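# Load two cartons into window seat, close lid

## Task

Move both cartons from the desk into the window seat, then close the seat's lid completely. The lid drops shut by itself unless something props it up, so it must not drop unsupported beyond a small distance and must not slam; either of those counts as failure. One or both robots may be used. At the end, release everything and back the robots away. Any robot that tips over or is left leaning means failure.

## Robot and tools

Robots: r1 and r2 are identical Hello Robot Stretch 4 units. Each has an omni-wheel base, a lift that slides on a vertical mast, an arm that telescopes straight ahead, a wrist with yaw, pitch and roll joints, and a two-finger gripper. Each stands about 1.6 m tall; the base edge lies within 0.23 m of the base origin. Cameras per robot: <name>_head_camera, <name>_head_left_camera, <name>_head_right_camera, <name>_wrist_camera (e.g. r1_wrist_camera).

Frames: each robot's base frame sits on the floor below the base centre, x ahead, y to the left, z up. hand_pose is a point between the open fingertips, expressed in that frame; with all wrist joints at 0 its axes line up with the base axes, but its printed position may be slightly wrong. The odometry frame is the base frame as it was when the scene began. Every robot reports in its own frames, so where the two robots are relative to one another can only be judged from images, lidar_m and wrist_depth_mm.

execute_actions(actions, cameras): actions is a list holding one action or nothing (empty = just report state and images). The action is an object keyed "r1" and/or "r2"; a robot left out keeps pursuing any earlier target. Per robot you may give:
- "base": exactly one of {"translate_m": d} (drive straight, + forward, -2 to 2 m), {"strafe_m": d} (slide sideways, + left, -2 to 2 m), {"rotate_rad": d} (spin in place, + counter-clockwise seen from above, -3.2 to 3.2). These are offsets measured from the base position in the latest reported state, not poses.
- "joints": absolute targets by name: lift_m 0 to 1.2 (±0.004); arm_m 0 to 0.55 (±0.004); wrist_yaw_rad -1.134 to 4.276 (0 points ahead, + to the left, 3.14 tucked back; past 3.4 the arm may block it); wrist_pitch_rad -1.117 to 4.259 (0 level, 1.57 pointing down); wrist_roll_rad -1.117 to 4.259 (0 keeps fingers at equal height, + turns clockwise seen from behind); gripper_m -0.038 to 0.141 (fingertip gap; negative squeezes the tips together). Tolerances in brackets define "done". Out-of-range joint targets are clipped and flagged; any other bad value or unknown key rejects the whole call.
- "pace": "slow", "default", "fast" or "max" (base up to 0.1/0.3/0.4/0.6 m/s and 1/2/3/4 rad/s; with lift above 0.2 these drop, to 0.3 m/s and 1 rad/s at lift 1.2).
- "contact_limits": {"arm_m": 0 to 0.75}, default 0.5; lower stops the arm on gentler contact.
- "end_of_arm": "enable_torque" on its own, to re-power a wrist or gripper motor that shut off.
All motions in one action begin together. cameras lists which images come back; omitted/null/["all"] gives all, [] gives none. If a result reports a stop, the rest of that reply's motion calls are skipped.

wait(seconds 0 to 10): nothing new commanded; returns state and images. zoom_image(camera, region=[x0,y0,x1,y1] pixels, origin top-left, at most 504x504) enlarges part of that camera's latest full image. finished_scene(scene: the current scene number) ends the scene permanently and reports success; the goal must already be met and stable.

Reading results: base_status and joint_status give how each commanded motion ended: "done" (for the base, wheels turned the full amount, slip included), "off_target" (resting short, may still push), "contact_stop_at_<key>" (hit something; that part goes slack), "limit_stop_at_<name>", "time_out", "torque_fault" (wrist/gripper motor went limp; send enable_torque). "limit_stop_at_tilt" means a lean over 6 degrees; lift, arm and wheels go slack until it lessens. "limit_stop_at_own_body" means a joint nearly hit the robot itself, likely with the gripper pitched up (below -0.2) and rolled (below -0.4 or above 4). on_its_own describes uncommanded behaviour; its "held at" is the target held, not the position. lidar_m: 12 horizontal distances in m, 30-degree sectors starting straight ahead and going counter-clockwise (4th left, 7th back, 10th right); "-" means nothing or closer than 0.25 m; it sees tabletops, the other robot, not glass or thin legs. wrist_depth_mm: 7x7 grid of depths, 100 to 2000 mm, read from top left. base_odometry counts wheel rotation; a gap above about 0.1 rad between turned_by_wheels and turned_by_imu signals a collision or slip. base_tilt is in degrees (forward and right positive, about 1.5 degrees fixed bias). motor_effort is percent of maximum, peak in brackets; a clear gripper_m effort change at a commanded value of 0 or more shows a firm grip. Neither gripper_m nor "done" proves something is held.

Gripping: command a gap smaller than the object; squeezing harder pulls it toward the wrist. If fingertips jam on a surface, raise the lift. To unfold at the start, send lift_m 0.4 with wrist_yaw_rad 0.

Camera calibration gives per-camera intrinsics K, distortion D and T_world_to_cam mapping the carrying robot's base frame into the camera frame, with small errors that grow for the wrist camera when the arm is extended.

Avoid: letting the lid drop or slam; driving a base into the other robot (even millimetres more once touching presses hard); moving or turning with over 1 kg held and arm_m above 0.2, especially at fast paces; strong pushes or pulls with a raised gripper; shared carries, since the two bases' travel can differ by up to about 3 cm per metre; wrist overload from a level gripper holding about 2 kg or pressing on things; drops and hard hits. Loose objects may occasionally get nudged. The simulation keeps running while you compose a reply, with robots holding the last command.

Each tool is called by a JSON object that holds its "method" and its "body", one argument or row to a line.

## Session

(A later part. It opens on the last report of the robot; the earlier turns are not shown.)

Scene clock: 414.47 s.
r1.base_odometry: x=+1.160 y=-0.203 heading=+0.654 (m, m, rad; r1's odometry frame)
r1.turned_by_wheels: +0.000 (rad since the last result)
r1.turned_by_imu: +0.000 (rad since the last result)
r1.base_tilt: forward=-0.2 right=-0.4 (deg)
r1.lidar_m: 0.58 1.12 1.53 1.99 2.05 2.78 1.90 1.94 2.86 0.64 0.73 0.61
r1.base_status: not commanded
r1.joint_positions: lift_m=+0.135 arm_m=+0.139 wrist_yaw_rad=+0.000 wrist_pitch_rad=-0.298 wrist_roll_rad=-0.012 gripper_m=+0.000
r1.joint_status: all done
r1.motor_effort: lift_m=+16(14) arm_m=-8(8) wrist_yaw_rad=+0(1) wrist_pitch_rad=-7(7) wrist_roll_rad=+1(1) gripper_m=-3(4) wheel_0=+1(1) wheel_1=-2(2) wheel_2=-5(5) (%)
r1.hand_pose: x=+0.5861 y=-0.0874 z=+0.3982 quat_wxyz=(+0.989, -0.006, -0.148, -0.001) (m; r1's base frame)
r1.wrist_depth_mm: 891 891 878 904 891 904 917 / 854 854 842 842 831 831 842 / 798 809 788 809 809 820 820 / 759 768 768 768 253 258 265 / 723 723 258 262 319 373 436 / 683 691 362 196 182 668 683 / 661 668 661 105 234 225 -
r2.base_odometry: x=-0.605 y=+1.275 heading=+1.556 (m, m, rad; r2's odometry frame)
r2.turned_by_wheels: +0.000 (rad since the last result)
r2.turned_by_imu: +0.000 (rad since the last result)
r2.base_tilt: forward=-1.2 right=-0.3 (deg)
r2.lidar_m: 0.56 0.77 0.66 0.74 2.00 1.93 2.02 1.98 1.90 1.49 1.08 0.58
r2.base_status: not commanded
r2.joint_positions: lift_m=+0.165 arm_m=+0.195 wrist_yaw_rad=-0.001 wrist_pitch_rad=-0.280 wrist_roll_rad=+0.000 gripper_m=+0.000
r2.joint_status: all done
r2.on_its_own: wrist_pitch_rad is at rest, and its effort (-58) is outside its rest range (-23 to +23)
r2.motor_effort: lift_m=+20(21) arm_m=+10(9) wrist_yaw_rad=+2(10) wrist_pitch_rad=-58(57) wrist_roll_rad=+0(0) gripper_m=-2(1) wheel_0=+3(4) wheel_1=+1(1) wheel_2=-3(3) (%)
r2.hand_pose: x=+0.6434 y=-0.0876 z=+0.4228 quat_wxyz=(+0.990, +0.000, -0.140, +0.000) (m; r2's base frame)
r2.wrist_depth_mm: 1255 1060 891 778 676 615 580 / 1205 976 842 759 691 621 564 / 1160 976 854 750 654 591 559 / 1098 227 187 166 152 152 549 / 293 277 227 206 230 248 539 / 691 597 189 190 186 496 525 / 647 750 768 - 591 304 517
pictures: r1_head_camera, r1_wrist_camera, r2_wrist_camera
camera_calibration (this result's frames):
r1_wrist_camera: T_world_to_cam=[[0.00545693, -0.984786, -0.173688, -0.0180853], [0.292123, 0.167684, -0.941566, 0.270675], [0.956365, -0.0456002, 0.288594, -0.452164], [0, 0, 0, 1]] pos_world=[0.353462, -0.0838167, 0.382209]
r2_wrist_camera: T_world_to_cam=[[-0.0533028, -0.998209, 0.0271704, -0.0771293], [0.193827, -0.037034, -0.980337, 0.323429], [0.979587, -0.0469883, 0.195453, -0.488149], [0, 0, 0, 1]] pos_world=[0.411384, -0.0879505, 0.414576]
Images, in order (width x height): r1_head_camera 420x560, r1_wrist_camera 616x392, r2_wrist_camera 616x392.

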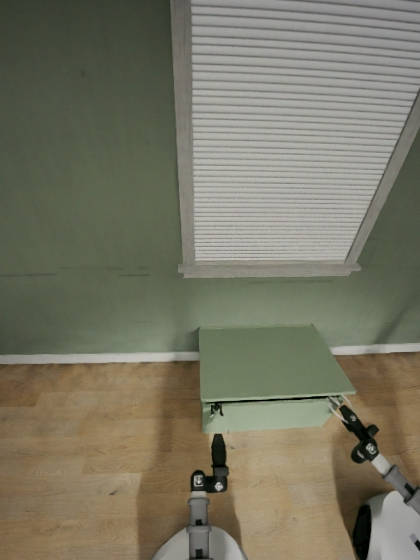

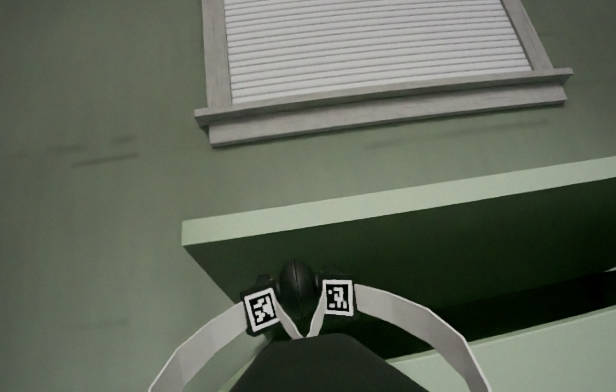

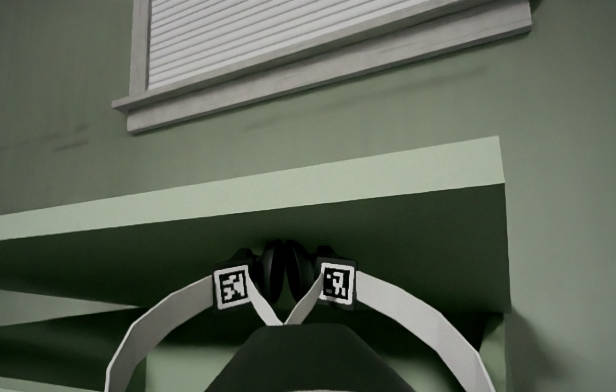

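{"method": "execute_actions", "body": {
  "actions": [
    {"r1": {"joints": {"arm_m": 0.167, "lift_m": 0.148}, "pace": "slow"}}
  ],
  "cameras": []
}}

{"method": "execute_actions", "body": {
  "actions": [
    {"r2": {"joints": {"lift_m": 0.14}, "pace": "slow"}}
  ],
  "cameras": ["r1_wrist_camera", "r2_wrist_camera"]
}}

Scene clock: 441.03 s.
r1.base_odometry: x=+1.160 y=-0.203 heading=+0.654 (m, m, rad; r1's odometry frame)
r1.turned_by_wheels: +0.000 (rad since the last result)
r1.turned_by_imu: -0.001 (rad since the last result)
r1.base_tilt: forward=-0.3 right=-0.5 (deg)
r1.lidar_m: 0.58 1.11 1.53 1.98 2.05 2.77 1.89 1.93 2.86 0.66 0.73 0.60
r1.base_status: not commanded
r1.joint_positions: lift_m=+0.148 arm_m=+0.166 wrist_yaw_rad=+0.000 wrist_pitch_rad=-0.298 wrist_roll_rad=-0.012 gripper_m=+0.000
r1.joint_status: all done
r1.motor_effort: lift_m=+25(24) arm_m=+8(8) wrist_yaw_rad=+1(0) wrist_pitch_rad=-7(5) wrist_roll_rad=+1(1) gripper_m=-6(4) wheel_0=+1(0) wheel_1=-2(2) wheel_2=-5(5) (%)
r1.hand_pose: x=+0.6122 y=-0.0874 z=+0.4104 quat_wxyz=(+0.989, -0.006, -0.148, -0.001) (m; r1's base frame)
r1.wrist_depth_mm: 854 878 866 866 866 878 866 / 809 820 809 820 798 809 809 / 778 778 768 768 788 788 788 / 732 732 741 741 741 228 231 / 699 707 216 216 264 307 375 / 668 668 277 196 182 640 661 / 634 634 634 106 634 214 -
r2.base_odometry: x=-0.605 y=+1.275 heading=+1.556 (m, m, rad; r2's odometry frame)
r2.turned_by_wheels: +0.000 (rad since the last result)
r2.turned_by_imu: -0.001 (rad since the last result)
r2.base_tilt: forward=-1.0 right=+0.0 (deg)
r2.lidar_m: 0.57 0.77 0.66 0.75 2.01 1.93 2.01 1.97 1.89 1.48 1.08 0.56
r2.base_status: not commanded
r2.joint_positions: lift_m=+0.165 arm_m=+0.195 wrist_yaw_rad=-0.001 wrist_pitch_rad=-0.280 wrist_roll_rad=+0.000 gripper_m=+0.000
r2.joint_status: not commanded
r2.on_its_own: wrist_pitch_rad is at rest, and its effort (-57) is outside its rest range (-23 to +23)
r2.motor_effort: lift_m=+20(20) arm_m=+10(9) wrist_yaw_rad=+1(2) wrist_pitch_rad=-57(57) wrist_roll_rad=+1(1) gripper_m=+0(3) wheel_0=+3(3) wheel_1=+1(1) wheel_2=-3(3) (%)
r2.hand_pose: x=+0.6434 y=-0.0876 z=+0.4228 quat_wxyz=(+0.990, +0.000, -0.140, +0.000) (m; r2's base frame)
r2.wrist_depth_mm: 1255 1060 904 768 676 615 574 / 1205 976 854 768 691 627 569 / 1160 960 854 759 661 585 559 / 1138 226 188 167 152 153 544 / 296 277 225 205 229 248 539 / 699 597 190 190 185 488 530 / 634 750 768 - 580 304 521
pictures: none
No camera images: the call's "cameras" was empty. Leave "cameras" out to get every camera's image.

Scene clock: 442.03 s.
r1.base_odometry: x=+1.160 y=-0.203 heading=+0.654 (m, m, rad; r1's odometry frame)
r1.turned_by_wheels: +0.000 (rad since the last result)
r1.turned_by_imu: +0.000 (rad since the last result)
r1.base_tilt: forward=-0.2 right=-0.5 (deg)
r1.lidar_m: 0.59 1.11 1.51 1.98 2.06 2.76 1.87 1.93 2.85 0.64 0.74 0.61
r1.base_status: not commanded
r1.joint_positions: lift_m=+0.148 arm_m=+0.166 wrist_yaw_rad=-0.002 wrist_pitch_rad=-0.289 wrist_roll_rad=-0.012 gripper_m=+0.000
r1.joint_status: not commanded
r1.on_its_own: wrist_pitch_rad is at rest, and its effort (-30) is outside its rest range (-23 to +23)
r1.motor_effort: lift_m=+24(25) arm_m=+8(8) wrist_yaw_rad=+6(6) wrist_pitch_rad=-30(31) wrist_roll_rad=+1(1) gripper_m=-5(4) wheel_0=+0(0) wheel_1=-2(2) wheel_2=-5(5) (%)
r1.hand_pose: x=+0.6128 y=-0.0879 z=+0.4081 quat_wxyz=(+0.990, -0.006, -0.144, -0.002) (m; r1's base frame)
r1.wrist_depth_mm: 842 842 854 842 854 878 866 / 809 809 798 778 788 798 809 / 768 768 759 778 778 778 778 / 732 732 732 741 741 221 226 / 691 699 210 212 240 290 375 / 661 668 245 201 184 647 654 / 634 634 634 106 634 202 -
r2.base_odometry: x=-0.605 y=+1.275 heading=+1.556 (m, m, rad; r2's odometry frame)
r2.turned_by_wheels: +0.000 (rad since the last result)
r2.turned_by_imu: +0.000 (rad since the last result)
r2.base_tilt: forward=-0.9 right=-0.1 (deg)
r2.lidar_m: 0.56 0.77 0.64 0.73 2.01 1.94 2.02 1.98 1.89 1.51 1.08 0.57
r2.base_status: not commanded
r2.joint_positions: lift_m=+0.140 arm_m=+0.195 wrist_yaw_rad=+0.003 wrist_pitch_rad=-0.289 wrist_roll_rad=+0.000 gripper_m=+0.000
r2.joint_status: all done
r2.on_its_own: wrist_pitch_rad is at rest, and its effort (-33) is outside its rest range (-23 to +23)
r2.motor_effort: lift_m=+16(19) arm_m=+10(10) wrist_yaw_rad=-9(10) wrist_pitch_rad=-33(59) wrist_roll_rad=+0(0) gripper_m=-1(6) wheel_0=+4(4) wheel_1=+1(1) wheel_2=-2(3) (%)
r2.hand_pose: x=+0.6430 y=-0.0865 z=+0.4006 quat_wxyz=(+0.990, +0.000, -0.144, +0.002) (m; r2's base frame)
r2.wrist_depth_mm: 1308 1098 917 788 699 627 580 / 1229 1025 854 768 691 621 569 / 1182 976 866 750 647 580 559 / 1118 220 188 169 153 162 549 / 301 289 239 208 249 268 544 / 691 699 187 191 175 549 525 / 252 204 741 - 585 211 517
pictures: r1_wrist_camera, r2_wrist_camera
camera_calibration (this result's frames):
r1_wrist_camera: T_world_to_cam=[[0.00222925, -0.984791, -0.173727, -0.0150037], [0.284422, 0.167176, -0.944011, 0.27796], [0.958697, -0.0473073, 0.280469, -0.478794], [0, 0, 0, 1]] pos_world=[0.379994, -0.0838943, 0.394078]
r2_wrist_camera: T_world_to_cam=[[-0.0497141, -0.998406, 0.0267315, -0.0776343], [0.202407, -0.0362805, -0.978629, 0.295593], [0.978039, -0.043241, 0.203888, -0.485453], [0, 0, 0, 1]] pos_world=[0.411102, -0.0877777, 0.39033]
Images, in order (width x height): r1_wrist_camera 616x392, r2_wrist_camera 616x392.

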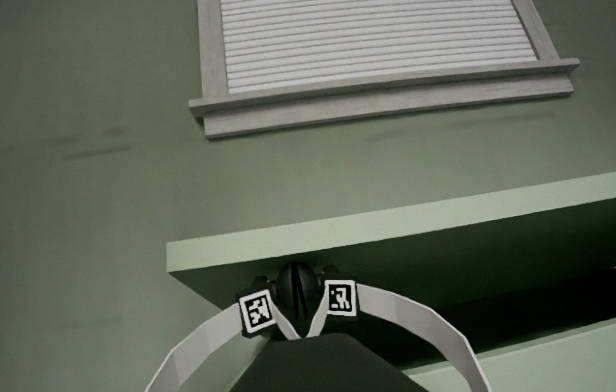

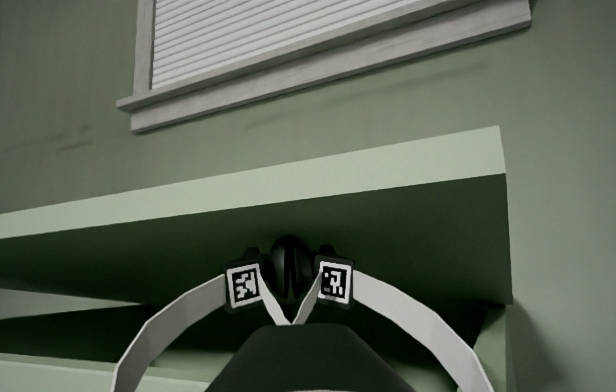

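{"method": "execute_actions", "body": {
  "actions": [
    {"r2": {"joints": {"arm_m": 0.148}, "pace": "slow"}}
  ],
  "cameras": ["r1_wrist_camera", "r2_wrist_camera"]
}}

Scene clock: 447.57 s.
r1.base_odometry: x=+1.160 y=-0.203 heading=+0.654 (m, m, rad; r1's odometry frame)
r1.turned_by_wheels: +0.000 (rad since the last result)
r1.turned_by_imu: -0.001 (rad since the last result)
r1.base_tilt: forward=-0.2 right=-0.6 (deg)
r1.lidar_m: 0.59 1.11 1.51 1.98 2.05 2.76 1.88 1.94 2.84 0.65 0.74 0.61
r1.base_status: not commanded
r1.joint_positions: lift_m=+0.148 arm_m=+0.166 wrist_yaw_rad=-0.003 wrist_pitch_rad=-0.286 wrist_roll_rad=-0.012 gripper_m=+0.000
r1.joint_status: not commanded
r1.on_its_own: wrist_pitch_rad is at rest, and its effort (-40) is outside its rest range (-23 to +23)
r1.motor_effort: lift_m=+25(25) arm_m=+8(8) wrist_yaw_rad=+7(7) wrist_pitch_rad=-40(41) wrist_roll_rad=+1(1) gripper_m=-5(5) wheel_0=+0(1) wheel_1=-2(2) wheel_2=-5(5) (%)
r1.hand_pose: x=+0.6130 y=-0.0881 z=+0.4072 quat_wxyz=(+0.990, -0.006, -0.142, -0.002) (m; r1's base frame)
r1.wrist_depth_mm: 842 842 842 842 854 866 854 / 798 809 798 778 788 809 809 / 759 768 768 768 778 778 788 / 723 723 723 732 741 220 224 / 691 699 209 212 237 290 384 / 661 668 238 200 183 654 661 / 634 634 634 106 634 202 -
r2.base_odometry: x=-0.605 y=+1.275 heading=+1.557 (m, m, rad; r2's odometry frame)
r2.turned_by_wheels: +0.000 (rad since the last result)
r2.turned_by_imu: -0.001 (rad since the last result)
r2.base_tilt: forward=-1.0 right=-0.3 (deg)
r2.lidar_m: 0.57 0.77 0.67 0.72 2.01 1.94 2.04 1.99 1.88 1.47 1.07 0.56
r2.base_status: not commanded
r2.joint_positions: lift_m=+0.140 arm_m=+0.150 wrist_yaw_rad=+0.002 wrist_pitch_rad=-0.289 wrist_roll_rad=+0.000 gripper_m=+0.000
r2.joint_status: all done
r2.on_its_own: wrist_pitch_rad is at rest, and its effort (-31) is outside its rest range (-23 to +23)
r2.motor_effort: lift_m=+16(16) arm_m=-11(11) wrist_yaw_rad=-6(17) wrist_pitch_rad=-31(40) wrist_roll_rad=+1(0) gripper_m=-5(3) wheel_0=+4(4) wheel_1=+1(1) wheel_2=+1(2) (%)
r2.hand_pose: x=+0.5975 y=-0.0868 z=+0.4007 quat_wxyz=(+0.990, +0.000, -0.144, +0.001) (m; r2's base frame)
r2.wrist_depth_mm: 1397 1118 976 854 732 668 621 / 1308 1098 917 798 732 661 609 / 1255 1042 904 809 715 647 597 / 1229 1008 866 213 187 627 585 / 327 293 248 211 254 597 564 / 707 759 184 191 185 574 559 / 301 246 239 - 615 413 549
pictures: r1_wrist_camera, r2_wrist_camera
camera_calibration (this result's frames):
r1_wrist_camera: T_world_to_cam=[[0.000987319, -0.984791, -0.173738, -0.0145822], [0.281567, 0.166983, -0.944901, 0.27921], [0.959541, -0.0479859, 0.277449, -0.478095], [0, 0, 0, 1]] pos_world=[0.38015, -0.0839255, 0.39394]
r2_wrist_camera: T_world_to_cam=[[-0.0509348, -0.998345, 0.0267096, -0.0794934], [0.202745, -0.0365239, -0.97855, 0.304651], [0.977906, -0.044427, 0.20427, -0.441118], [0, 0, 0, 1]] pos_world=[0.365556, -0.0878323, 0.390347]
Images, in order (width x height): r1_wrist_camera 616x392, r2_wrist_camera 616x392.

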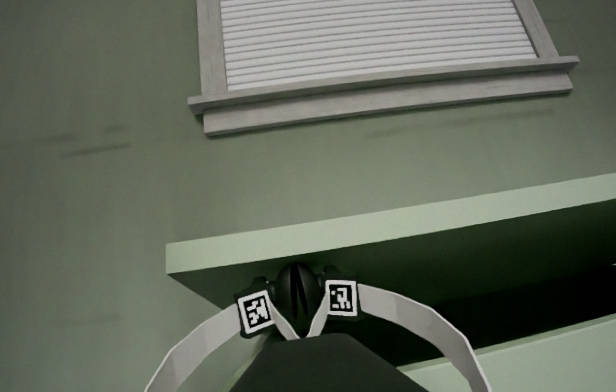

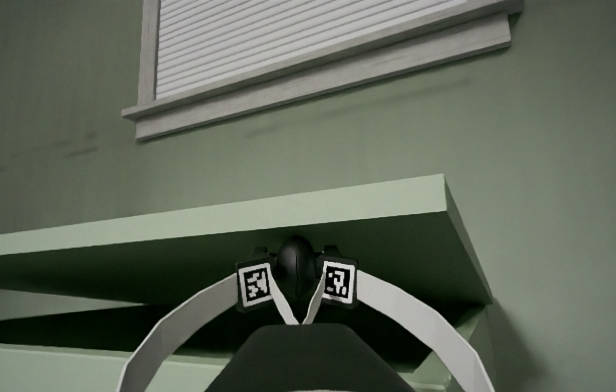

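{"method": "execute_actions", "body": {
  "actions": [
    {"r1": {"joints": {"lift_m": 0.122}, "pace": "slow"}, "r2": {"joints": {"lift_m": 0.118}, "pace": "slow"}}
  ],
  "cameras": []
}}

{"method": "execute_actions", "body": {
  "actions": [
    {"r1": {"joints": {"arm_m": 0.14}, "pace": "slow"}}
  ],
  "cameras": ["r1_wrist_camera", "r2_wrist_camera"]
}}

Scene clock: 453.93 s.
r1.base_odometry: x=+1.160 y=-0.203 heading=+0.654 (m, m, rad; r1's odometry frame)
r1.turned_by_wheels: +0.000 (rad since the last result)
r1.turned_by_imu: -0.001 (rad since the last result)
r1.base_tilt: forward=-0.1 right=-0.6 (deg)
r1.lidar_m: 0.58 1.10 1.50 1.98 2.06 2.78 1.88 1.94 2.85 0.64 0.74 0.59
r1.base_status: not commanded
r1.joint_positions: lift_m=+0.122 arm_m=+0.166 wrist_yaw_rad=-0.003 wrist_pitch_rad=-0.287 wrist_roll_rad=-0.012 gripper_m=+0.000
r1.joint_status: all done
r1.on_its_own: wrist_pitch_rad is at rest, and its effort (-36) is outside its rest range (-23 to +23)
r1.motor_effort: lift_m=+20(24) arm_m=+8(8) wrist_yaw_rad=+8(8) wrist_pitch_rad=-36(39) wrist_roll_rad=+1(0) gripper_m=-1(3) wheel_0=+1(0) wheel_1=-2(2) wheel_2=-5(6) (%)
r1.hand_pose: x=+0.6129 y=-0.0882 z=+0.3818 quat_wxyz=(+0.990, -0.006, -0.143, -0.002) (m; r1's base frame)
r1.wrist_depth_mm: 842 842 842 842 854 854 842 / 798 798 788 778 798 809 820 / 759 768 768 778 768 778 788 / 723 732 732 741 741 217 222 / 691 699 206 208 243 315 442 / 661 661 246 200 183 569 213 / 640 640 198 106 204 202 -
r2.base_odometry: x=-0.605 y=+1.275 heading=+1.557 (m, m, rad; r2's odometry frame)
r2.turned_by_wheels: +0.000 (rad since the last result)
r2.turned_by_imu: -0.001 (rad since the last result)
r2.base_tilt: forward=-1.1 right=+0.0 (deg)
r2.lidar_m: 0.57 0.75 0.66 0.75 2.01 1.94 2.01 1.96 1.90 1.49 1.08 0.57
r2.base_status: not commanded
r2.joint_positions: lift_m=+0.118 arm_m=+0.150 wrist_yaw_rad=+0.001 wrist_pitch_rad=-0.289 wrist_roll_rad=+0.000 gripper_m=+0.000
r2.joint_status: all done
r2.on_its_own: wrist_pitch_rad is at rest, and its effort (-32) is outside its rest range (-23 to +23)
r2.motor_effort: lift_m=+16(15) arm_m=-9(10) wrist_yaw_rad=-3(6) wrist_pitch_rad=-32(33) wrist_roll_rad=+0(1) gripper_m=-3(2) wheel_0=+4(3) wheel_1=+1(1) wheel_2=+1(1) (%)
r2.hand_pose: x=+0.5971 y=-0.0871 z=+0.3787 quat_wxyz=(+0.990, +0.000, -0.144, +0.001) (m; r2's base frame)
r2.wrist_depth_mm: 1397 1138 960 831 723 676 621 / 1308 1078 917 809 741 661 609 / 1255 1060 904 809 723 647 597 / 1182 1025 866 211 183 627 585 / 324 290 240 208 271 591 574 / 661 661 186 188 186 554 559 / 298 247 234 - 180 421 549
pictures: none
No camera images: the call's "cameras" was empty. Leave "cameras" out to get every camera's image.

Scene clock: 455.27 s.
r1.base_odometry: x=+1.160 y=-0.203 heading=+0.654 (m, m, rad; r1's odometry frame)
r1.turned_by_wheels: +0.000 (rad since the last result)
r1.turned_by_imu: +0.000 (rad since the last result)
r1.base_tilt: forward=-0.2 right=-0.3 (deg)
r1.lidar_m: 0.59 1.11 1.53 1.97 2.07 2.77 1.87 1.95 2.87 0.64 0.74 0.60
r1.base_status: not commanded
r1.joint_positions: lift_m=+0.122 arm_m=+0.142 wrist_yaw_rad=+0.001 wrist_pitch_rad=-0.283 wrist_roll_rad=-0.012 gripper_m=+0.000
r1.joint_status: all done
r1.on_its_own: wrist_pitch_rad is at rest, and its effort (-47) is outside its rest range (-23 to +23)
r1.motor_effort: lift_m=+21(20) arm_m=-10(10) wrist_yaw_rad=-4(8) wrist_pitch_rad=-47(50) wrist_roll_rad=+0(1) gripper_m=-9(7) wheel_0=+1(0) wheel_1=-2(2) wheel_2=-4(5) (%)
r1.hand_pose: x=+0.5898 y=-0.0871 z=+0.3807 quat_wxyz=(+0.990, -0.006, -0.141, +0.000) (m; r1's base frame)
r1.wrist_depth_mm: 878 878 866 866 866 878 891 / 820 831 820 809 820 831 842 / 788 788 788 788 798 809 809 / 750 759 750 768 759 759 242 / 723 723 227 229 245 322 462 / 683 691 257 193 183 234 233 / 661 654 221 106 225 223 -
r2.base_odometry: x=-0.605 y=+1.275 heading=+1.557 (m, m, rad; r2's odometry frame)
r2.turned_by_wheels: +0.000 (rad since the last result)
r2.turned_by_imu: +0.000 (rad since the last result)
r2.base_tilt: forward=-0.9 right=-0.1 (deg)
r2.lidar_m: 0.56 0.76 0.67 0.72 2.01 1.94 2.05 1.99 1.88 1.50 1.08 0.58
r2.base_status: not commanded
r2.joint_positions: lift_m=+0.118 arm_m=+0.149 wrist_yaw_rad=+0.001 wrist_pitch_rad=-0.287 wrist_roll_rad=+0.000 gripper_m=+0.000
r2.joint_status: not commanded
r2.on_its_own: wrist_pitch_rad is at rest, and its effort (-38) is outside its rest range (-23 to +23)
r2.motor_effort: lift_m=+16(16) arm_m=-9(9) wrist_yaw_rad=-3(4) wrist_pitch_rad=-38(37) wrist_roll_rad=+1(1) gripper_m=-4(3) wheel_0=+4(4) wheel_1=+1(1) wheel_2=+1(1) (%)
r2.hand_pose: x=+0.5972 y=-0.0871 z=+0.3780 quat_wxyz=(+0.990, +0.000, -0.143, +0.000) (m; r2's base frame)
r2.wrist_depth_mm: 1366 1138 960 842 732 668 621 / 1308 1098 904 809 732 661 609 / 1255 1060 904 798 723 647 591 / 1205 1025 878 212 183 627 585 / 322 289 238 210 272 591 574 / 676 707 185 188 186 580 564 / 298 248 235 - 181 427 554
pictures: r1_wrist_camera, r2_wrist_camera
camera_calibration (this result's frames):
r1_wrist_camera: T_world_to_cam=[[0.00424733, -0.984781, -0.173748, -0.020034], [0.278046, 0.168061, -0.945752, 0.263013], [0.960558, -0.044293, 0.274528, -0.447593], [0, 0, 0, 1]] pos_world=[0.356895, -0.0837565, 0.368141]
r2_wrist_camera: T_world_to_cam=[[-0.0519545, -0.998289, 0.0268388, -0.0786364], [0.200333, -0.0367473, -0.979038, 0.284089], [0.978349, -0.0454887, 0.2019, -0.435675], [0, 0, 0, 1]] pos_world=[0.365244, -0.0878806, 0.368207]
Images, in order (width x height): r1_wrist_camera 616x392, r2_wrist_camera 616x392.

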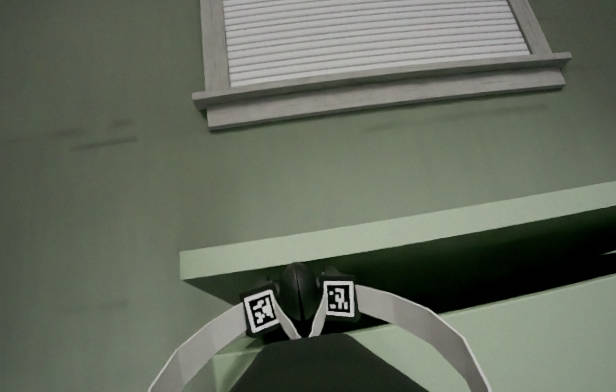

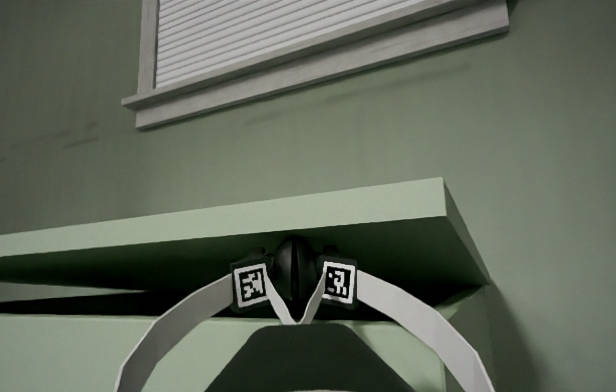

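{"method": "execute_actions", "body": {
  "actions": [
    {"r2": {"joints": {"arm_m": 0.121}, "pace": "slow"}}
  ],
  "cameras": ["r1_wrist_camera", "r2_wrist_camera"]
}}

Scene clock: 459.83 s.
r1.base_odometry: x=+1.160 y=-0.203 heading=+0.654 (m, m, rad; r1's odometry frame)
r1.turned_by_wheels: +0.000 (rad since the last result)
r1.turned_by_imu: -0.001 (rad since the last result)
r1.base_tilt: forward=-0.2 right=-0.4 (deg)
r1.lidar_m: 0.59 1.11 1.51 1.98 2.05 2.77 1.90 1.93 2.87 0.64 0.74 0.59
r1.base_status: not commanded
r1.joint_positions: lift_m=+0.122 arm_m=+0.142 wrist_yaw_rad=+0.001 wrist_pitch_rad=-0.282 wrist_roll_rad=-0.012 gripper_m=+0.000
r1.joint_status: not commanded
r1.on_its_own: wrist_pitch_rad is at rest, and its effort (-55) is outside its rest range (-23 to +23)
r1.motor_effort: lift_m=+20(21) arm_m=-10(10) wrist_yaw_rad=-3(3) wrist_pitch_rad=-55(54) wrist_roll_rad=+0(1) gripper_m=-8(5) wheel_0=+0(0) wheel_1=-2(2) wheel_2=-4(4) (%)
r1.hand_pose: x=+0.5898 y=-0.0871 z=+0.3805 quat_wxyz=(+0.990, -0.006, -0.141, +0.000) (m; r1's base frame)
r1.wrist_depth_mm: 866 878 866 866 866 891 891 / 820 831 831 809 820 831 842 / 798 788 788 788 798 798 809 / 750 759 759 759 768 759 241 / 715 723 226 229 245 325 473 / 683 691 256 194 182 233 234 / 661 661 222 106 225 223 -
r2.base_odometry: x=-0.605 y=+1.275 heading=+1.557 (m, m, rad; r2's odometry frame)
r2.turned_by_wheels: +0.000 (rad since the last result)
r2.turned_by_imu: -0.001 (rad since the last result)
r2.base_tilt: forward=-1.0 right=-0.2 (deg)
r2.lidar_m: 0.56 0.78 0.65 0.75 2.02 1.94 2.04 1.98 1.89 1.51 1.07 0.57
r2.base_status: not commanded
r2.joint_positions: lift_m=+0.118 arm_m=+0.123 wrist_yaw_rad=+0.003 wrist_pitch_rad=-0.285 wrist_roll_rad=+0.000 gripper_m=+0.000
r2.joint_status: all done
r2.on_its_own: wrist_pitch_rad is at rest, and its effort (-44) is outside its rest range (-23 to +23)
r2.motor_effort: lift_m=+16(16) arm_m=-11(11) wrist_yaw_rad=-7(9) wrist_pitch_rad=-44(47) wrist_roll_rad=+0(0) gripper_m=-3(7) wheel_0=+3(4) wheel_1=+1(1) wheel_2=+1(1) (%)
r2.hand_pose: x=+0.5710 y=-0.0867 z=+0.3774 quat_wxyz=(+0.990, +0.000, -0.142, +0.001) (m; r2's base frame)
r2.wrist_depth_mm: 1430 1160 1008 854 759 683 640 / 1366 1138 960 842 759 691 634 / 1281 1078 960 842 741 676 621 / 1229 1042 917 788 699 661 603 / 373 304 266 213 276 627 597 / 683 723 183 192 186 615 585 / 336 277 260 - 205 591 569
pictures: r1_wrist_camera, r2_wrist_camera
camera_calibration (this result's frames):
r1_wrist_camera: T_world_to_cam=[[0.00408846, -0.984781, -0.17375, -0.0199834], [0.277181, 0.168059, -0.946006, 0.263373], [0.960809, -0.0442925, 0.27365, -0.44736], [0, 0, 0, 1]] pos_world=[0.356907, -0.0837564, 0.368101]
r2_wrist_camera: T_world_to_cam=[[-0.0501495, -0.998378, 0.0269439, -0.0805761], [0.198446, -0.0364008, -0.979436, 0.290075], [0.978828, -0.0437713, 0.19995, -0.409285], [0, 0, 0, 1]] pos_world=[0.339014, -0.0878014, 0.368117]
Images, in order (width x height): r1_wrist_camera 616x392, r2_wrist_camera 616x392.

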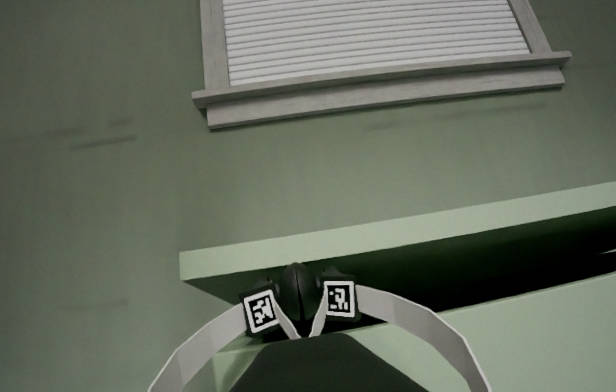

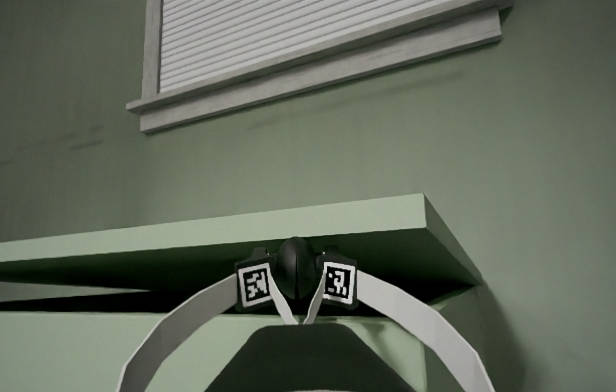

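Both hold at the lip. Lower together in two steps.

{"method": "execute_actions", "body": {
  "actions": [
    {"r1": {"joints": {"lift_m": 0.088}, "pace": "slow"}, "r2": {"joints": {"lift_m": 0.084}, "pace": "slow"}}
  ],
  "cameras": ["r1_wrist_camera", "r2_wrist_camera"]
}}

Scene clock: 463.40 s.
r1.base_odometry: x=+1.160 y=-0.203 heading=+0.654 (m, m, rad; r1's odometry frame)
r1.turned_by_wheels: +0.000 (rad since the last result)
r1.turned_by_imu: -0.001 (rad since the last result)
r1.base_tilt: forward=+0.0 right=-0.4 (deg)
r1.lidar_m: 0.58 1.11 1.51 1.98 2.07 2.77 1.87 1.94 2.86 0.63 0.74 0.61
r1.base_status: not commanded
r1.joint_positions: lift_m=+0.088 arm_m=+0.142 wrist_yaw_rad=+0.001 wrist_pitch_rad=-0.287 wrist_roll_rad=-0.012 gripper_m=+0.000
r1.joint_status: all done
r1.on_its_own: wrist_pitch_rad is at rest, and its effort (-37) is outside its rest range (-23 to +23)
r1.motor_effort: lift_m=+19(21) arm_m=-9(10) wrist_yaw_rad=-3(4) wrist_pitch_rad=-37(51) wrist_roll_rad=+1(1) gripper_m=-2(3) wheel_0=+0(0) wheel_1=-2(2) wheel_2=-4(4) (%)
r1.hand_pose: x=+0.5892 y=-0.0871 z=+0.3480 quat_wxyz=(+0.990, -0.006, -0.143, +0.000) (m; r1's base frame)
r1.wrist_depth_mm: 866 878 866 878 878 891 891 / 842 831 820 820 831 842 842 / 788 788 788 798 798 798 809 / 750 759 759 759 759 759 245 / 723 715 225 229 239 246 245 / 683 699 266 193 182 234 235 / 661 661 222 105 225 223 -
r2.base_odometry: x=-0.605 y=+1.275 heading=+1.557 (m, m, rad; r2's odometry frame)
r2.turned_by_wheels: +0.000 (rad since the last result)
r2.turned_by_imu: -0.001 (rad since the last result)
r2.base_tilt: forward=-1.0 right=+0.0 (deg)
r2.lidar_m: 0.56 0.76 0.67 0.74 1.99 1.94 2.05 1.98 1.89 1.49 1.09 0.56
r2.base_status: not commanded
r2.joint_positions: lift_m=+0.084 arm_m=+0.122 wrist_yaw_rad=+0.000 wrist_pitch_rad=-0.293 wrist_roll_rad=+0.000 gripper_m=+0.000
r2.joint_status: all done
r2.motor_effort: lift_m=+15(17) arm_m=-8(11) wrist_yaw_rad=-2(8) wrist_pitch_rad=-22(44) wrist_roll_rad=+1(0) gripper_m=-4(0) wheel_0=+3(4) wheel_1=+1(1) wheel_2=+1(1) (%)
r2.hand_pose: x=+0.5695 y=-0.0873 z=+0.3457 quat_wxyz=(+0.989, +0.000, -0.146, +0.000) (m; r2's base frame)
r2.wrist_depth_mm: 1430 1182 1008 891 759 699 640 / 1366 1138 946 842 768 691 627 / 1281 1118 960 820 741 676 615 / 1229 1060 904 788 699 654 609 / 377 304 262 214 251 621 591 / 349 301 186 191 183 603 580 / 336 277 262 - 206 591 569
pictures: r1_wrist_camera, r2_wrist_camera
camera_calibration (this result's frames):
r1_wrist_camera: T_world_to_cam=[[0.00475025, -0.984781, -0.173734, -0.0260786], [0.282127, 0.167998, -0.944553, 0.229447], [0.959365, -0.0445282, 0.278631, -0.438805], [0, 0, 0, 1]] pos_world=[0.356365, -0.0837676, 0.334459]
r2_wrist_camera: T_world_to_cam=[[-0.0526276, -0.998262, 0.0265208, -0.0788557], [0.206173, -0.036847, -0.977822, 0.254323], [0.977099, -0.0459926, 0.207754, -0.403464], [0, 0, 0, 1]] pos_world=[0.33764, -0.0879039, 0.334595]
Images, in order (width x height): r1_wrist_camera 616x392, r2_wrist_camera 616x392.

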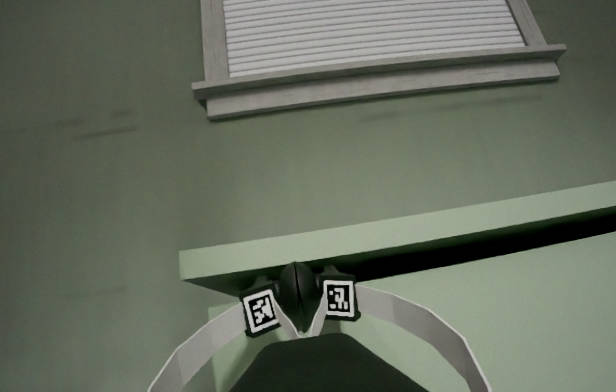

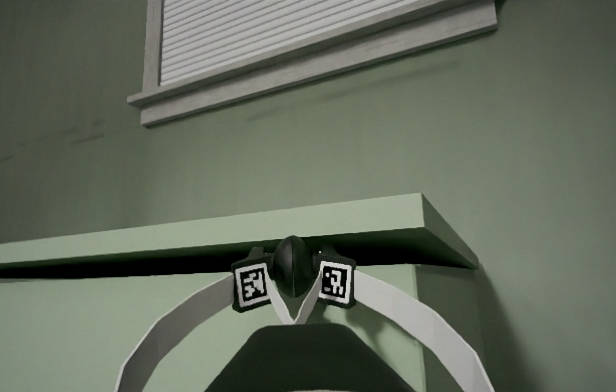

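{"method": "execute_actions", "body": {
  "actions": [
    {"r1": {"joints": {"lift_m": 0.04}, "pace": "slow"}, "r2": {"joints": {"lift_m": 0.036}, "pace": "slow"}}
  ],
  "cameras": ["r1_wrist_camera", "r2_wrist_camera"]
}}

Scene clock: 467.27 s.
r1.base_odometry: x=+1.160 y=-0.203 heading=+0.654 (m, m, rad; r1's odometry frame)
r1.turned_by_wheels: +0.000 (rad since the last result)
r1.turned_by_imu: -0.001 (rad since the last result)
r1.base_tilt: forward=+0.0 right=-0.4 (deg)
r1.lidar_m: 0.58 1.11 1.51 1.99 2.06 2.76 1.88 1.93 2.85 0.65 0.73 0.60
r1.base_status: not commanded
r1.joint_positions: lift_m=+0.040 arm_m=+0.141 wrist_yaw_rad=+0.000 wrist_pitch_rad=-0.297 wrist_roll_rad=-0.012 gripper_m=+0.000
r1.joint_status: all done
r1.motor_effort: lift_m=+15(20) arm_m=-8(9) wrist_yaw_rad=-1(3) wrist_pitch_rad=-8(38) wrist_roll_rad=+1(1) gripper_m=-6(6) wheel_0=+0(0) wheel_1=-2(2) wheel_2=-4(4) (%)
r1.hand_pose: x=+0.5882 y=-0.0873 z=+0.3031 quat_wxyz=(+0.989, -0.006, -0.148, -0.001) (m; r1's base frame)
r1.wrist_depth_mm: 891 904 878 878 891 904 904 / 842 854 831 831 854 866 866 / 809 809 809 798 820 820 820 / 759 759 759 759 243 251 254 / 715 723 242 245 245 246 247 / 683 691 236 196 182 234 234 / 654 661 223 106 225 223 -
r2.base_odometry: x=-0.605 y=+1.275 heading=+1.557 (m, m, rad; r2's odometry frame)
r2.turned_by_wheels: +0.000 (rad since the last result)
r2.turned_by_imu: -0.001 (rad since the last result)
r2.base_tilt: forward=-1.1 right=-0.2 (deg)
r2.lidar_m: 0.56 0.77 0.66 0.75 2.02 1.94 2.02 1.96 1.90 1.50 1.07 0.56
r2.base_status: not commanded
r2.joint_positions: lift_m=+0.036 arm_m=+0.122 wrist_yaw_rad=+0.001 wrist_pitch_rad=-0.300 wrist_roll_rad=+0.000 gripper_m=+0.000
r2.joint_status: all done
r2.motor_effort: lift_m=+12(15) arm_m=-7(8) wrist_yaw_rad=-2(3) wrist_pitch_rad=+2(21) wrist_roll_rad=+0(1) gripper_m=-2(1) wheel_0=+3(4) wheel_1=+1(1) wheel_2=+1(1) (%)
r2.hand_pose: x=+0.5688 y=-0.0872 z=+0.3001 quat_wxyz=(+0.989, +0.000, -0.150, +0.000) (m; r2's base frame)
r2.wrist_depth_mm: 1430 1229 1025 866 788 715 647 / 1397 1138 960 866 778 707 627 / 1336 1098 946 842 732 676 621 / 1255 1008 270 239 224 661 609 / 362 314 274 213 224 621 591 / 349 301 185 191 182 603 580 / 334 276 262 - 205 585 569
pictures: r1_wrist_camera, r2_wrist_camera
camera_calibration (this result's frames):
r1_wrist_camera: T_world_to_cam=[[0.00592027, -0.984783, -0.173689, -0.0347384], [0.291788, 0.167835, -0.941643, 0.180772], [0.956465, -0.0451057, 0.288342, -0.426661], [0, 0, 0, 1]] pos_world=[0.355545, -0.0837944, 0.287213]
r2_wrist_camera: T_world_to_cam=[[-0.0523941, -0.998285, 0.0261167, -0.0775744], [0.21359, -0.0367498, -0.976232, 0.205112], [0.975517, -0.0455706, 0.215149, -0.394591], [0, 0, 0, 1]] pos_world=[0.337056, -0.0878853, 0.287159]
Images, in order (width x height): r1_wrist_camera 616x392, r2_wrist_camera 616x392.

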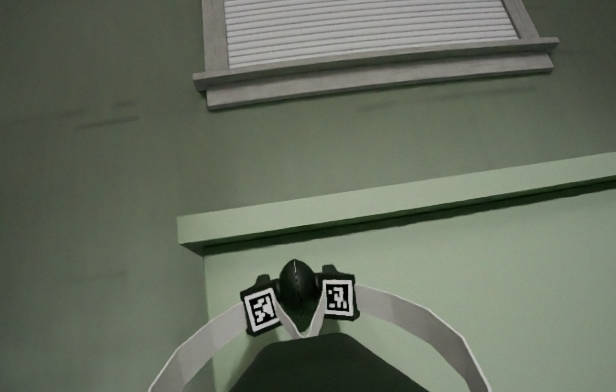

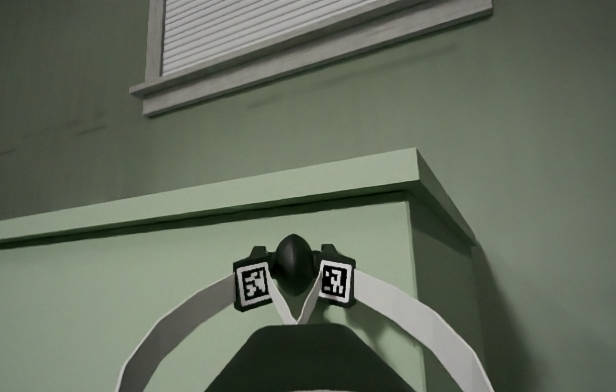

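Lid shut. Back both away.

{"method": "execute_actions", "body": {
  "actions": [
    {"r1": {"base": {"translate_m": -0.4}, "pace": "fast"}, "r2": {"base": {"translate_m": -0.4}, "pace": "fast"}}
  ],
  "cameras": ["r1_head_camera", "r2_wrist_camera"]
}}

Scene clock: 472.63 s.
r1.base_odometry: x=+0.842 y=-0.446 heading=+0.653 (m, m, rad; r1's odometry frame)
r1.turned_by_wheels: +0.000 (rad since the last result)
r1.turned_by_imu: +0.000 (rad since the last result)
r1.base_tilt: forward=-0.1 right=-0.5 (deg)
r1.lidar_m: 0.98 1.52 2.06 1.98 2.05 2.32 1.44 1.51 2.11 0.85 0.94 0.99
r1.base_status: done
r1.joint_positions: lift_m=+0.040 arm_m=+0.141 wrist_yaw_rad=+0.000 wrist_pitch_rad=-0.298 wrist_roll_rad=-0.012 gripper_m=+0.000
r1.joint_status: not commanded
r1.motor_effort: lift_m=+16(16) arm_m=-8(8) wrist_yaw_rad=+0(1) wrist_pitch_rad=-8(7) wrist_roll_rad=+1(1) gripper_m=-5(5) wheel_0=-1(8) wheel_1=-2(8) wheel_2=-1(16) (%)
r1.hand_pose: x=+0.5881 y=-0.0873 z=+0.3031 quat_wxyz=(+0.989, -0.006, -0.148, -0.001) (m; r1's base frame)
r1.wrist_depth_mm: 1366 1397 1366 1397 1397 1397 1397 / 1308 1281 1308 1308 1308 1336 1336 / 1255 1229 1255 1229 1229 1255 1281 / 1160 1182 1205 1182 1205 1205 1182 / 1118 1138 1118 1138 1138 647 647 / 1060 1060 1060 196 182 615 615 / 1025 1025 1025 105 597 585 597
r2.base_odometry: x=-0.611 y=+0.875 heading=+1.556 (m, m, rad; r2's odometry frame)
r2.turned_by_wheels: +0.000 (rad since the last result)
r2.turned_by_imu: -0.001 (rad since the last result)
r2.base_tilt: forward=-1.0 right=-0.2 (deg)
r2.lidar_m: 0.96 1.00 0.87 0.98 1.67 1.58 1.69 1.78 1.68 1.77 1.44 1.34
r2.base_status: done
r2.joint_positions: lift_m=+0.036 arm_m=+0.122 wrist_yaw_rad=+0.000 wrist_pitch_rad=-0.298 wrist_roll_rad=+0.000 gripper_m=+0.000
r2.joint_status: not commanded
r2.motor_effort: lift_m=+13(13) arm_m=-7(7) wrist_yaw_rad=-1(2) wrist_pitch_rad=-5(6) wrist_roll_rad=+1(1) gripper_m=-1(8) wheel_0=-2(8) wheel_1=-1(9) wheel_2=-1(14) (%)
r2.hand_pose: x=+0.5690 y=-0.0874 z=+0.2993 quat_wxyz=(+0.989, +0.000, -0.148, +0.000) (m; r2's base frame)
r2.wrist_depth_mm: - 1863 1537 1366 1160 1098 976 / - 1708 1464 1308 1118 1042 946 / 1983 1618 1397 1229 1118 1025 917 / 1863 1618 1366 1229 1078 991 904 / 1756 1430 732 213 1025 976 878 / 1708 798 183 193 186 946 866 / 878 715 683 - 946 891 842
pictures: r1_head_camera, r2_wrist_camera
camera_calibration (this result's frames):
r2_wrist_camera: T_world_to_cam=[[-0.053028, -0.998248, 0.0262486, -0.0774147], [0.211145, -0.0368998, -0.976758, 0.205861], [0.976015, -0.0462533, 0.212732, -0.394201], [0, 0, 0, 1]] pos_world=[0.337174, -0.0879159, 0.286968]
Images, in order (width x height): r1_head_camera 420x560, r2_wrist_camera 616x392.

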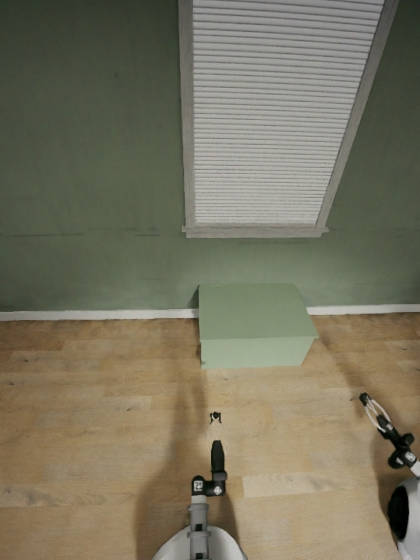

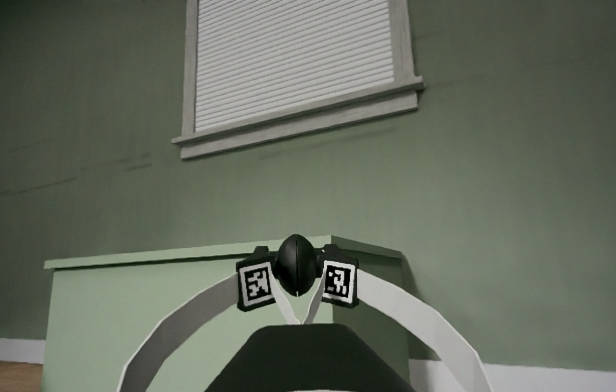

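{"method": "finished_scene", "body": {
  "scene": 2
}}

The scene is finished: the task was done.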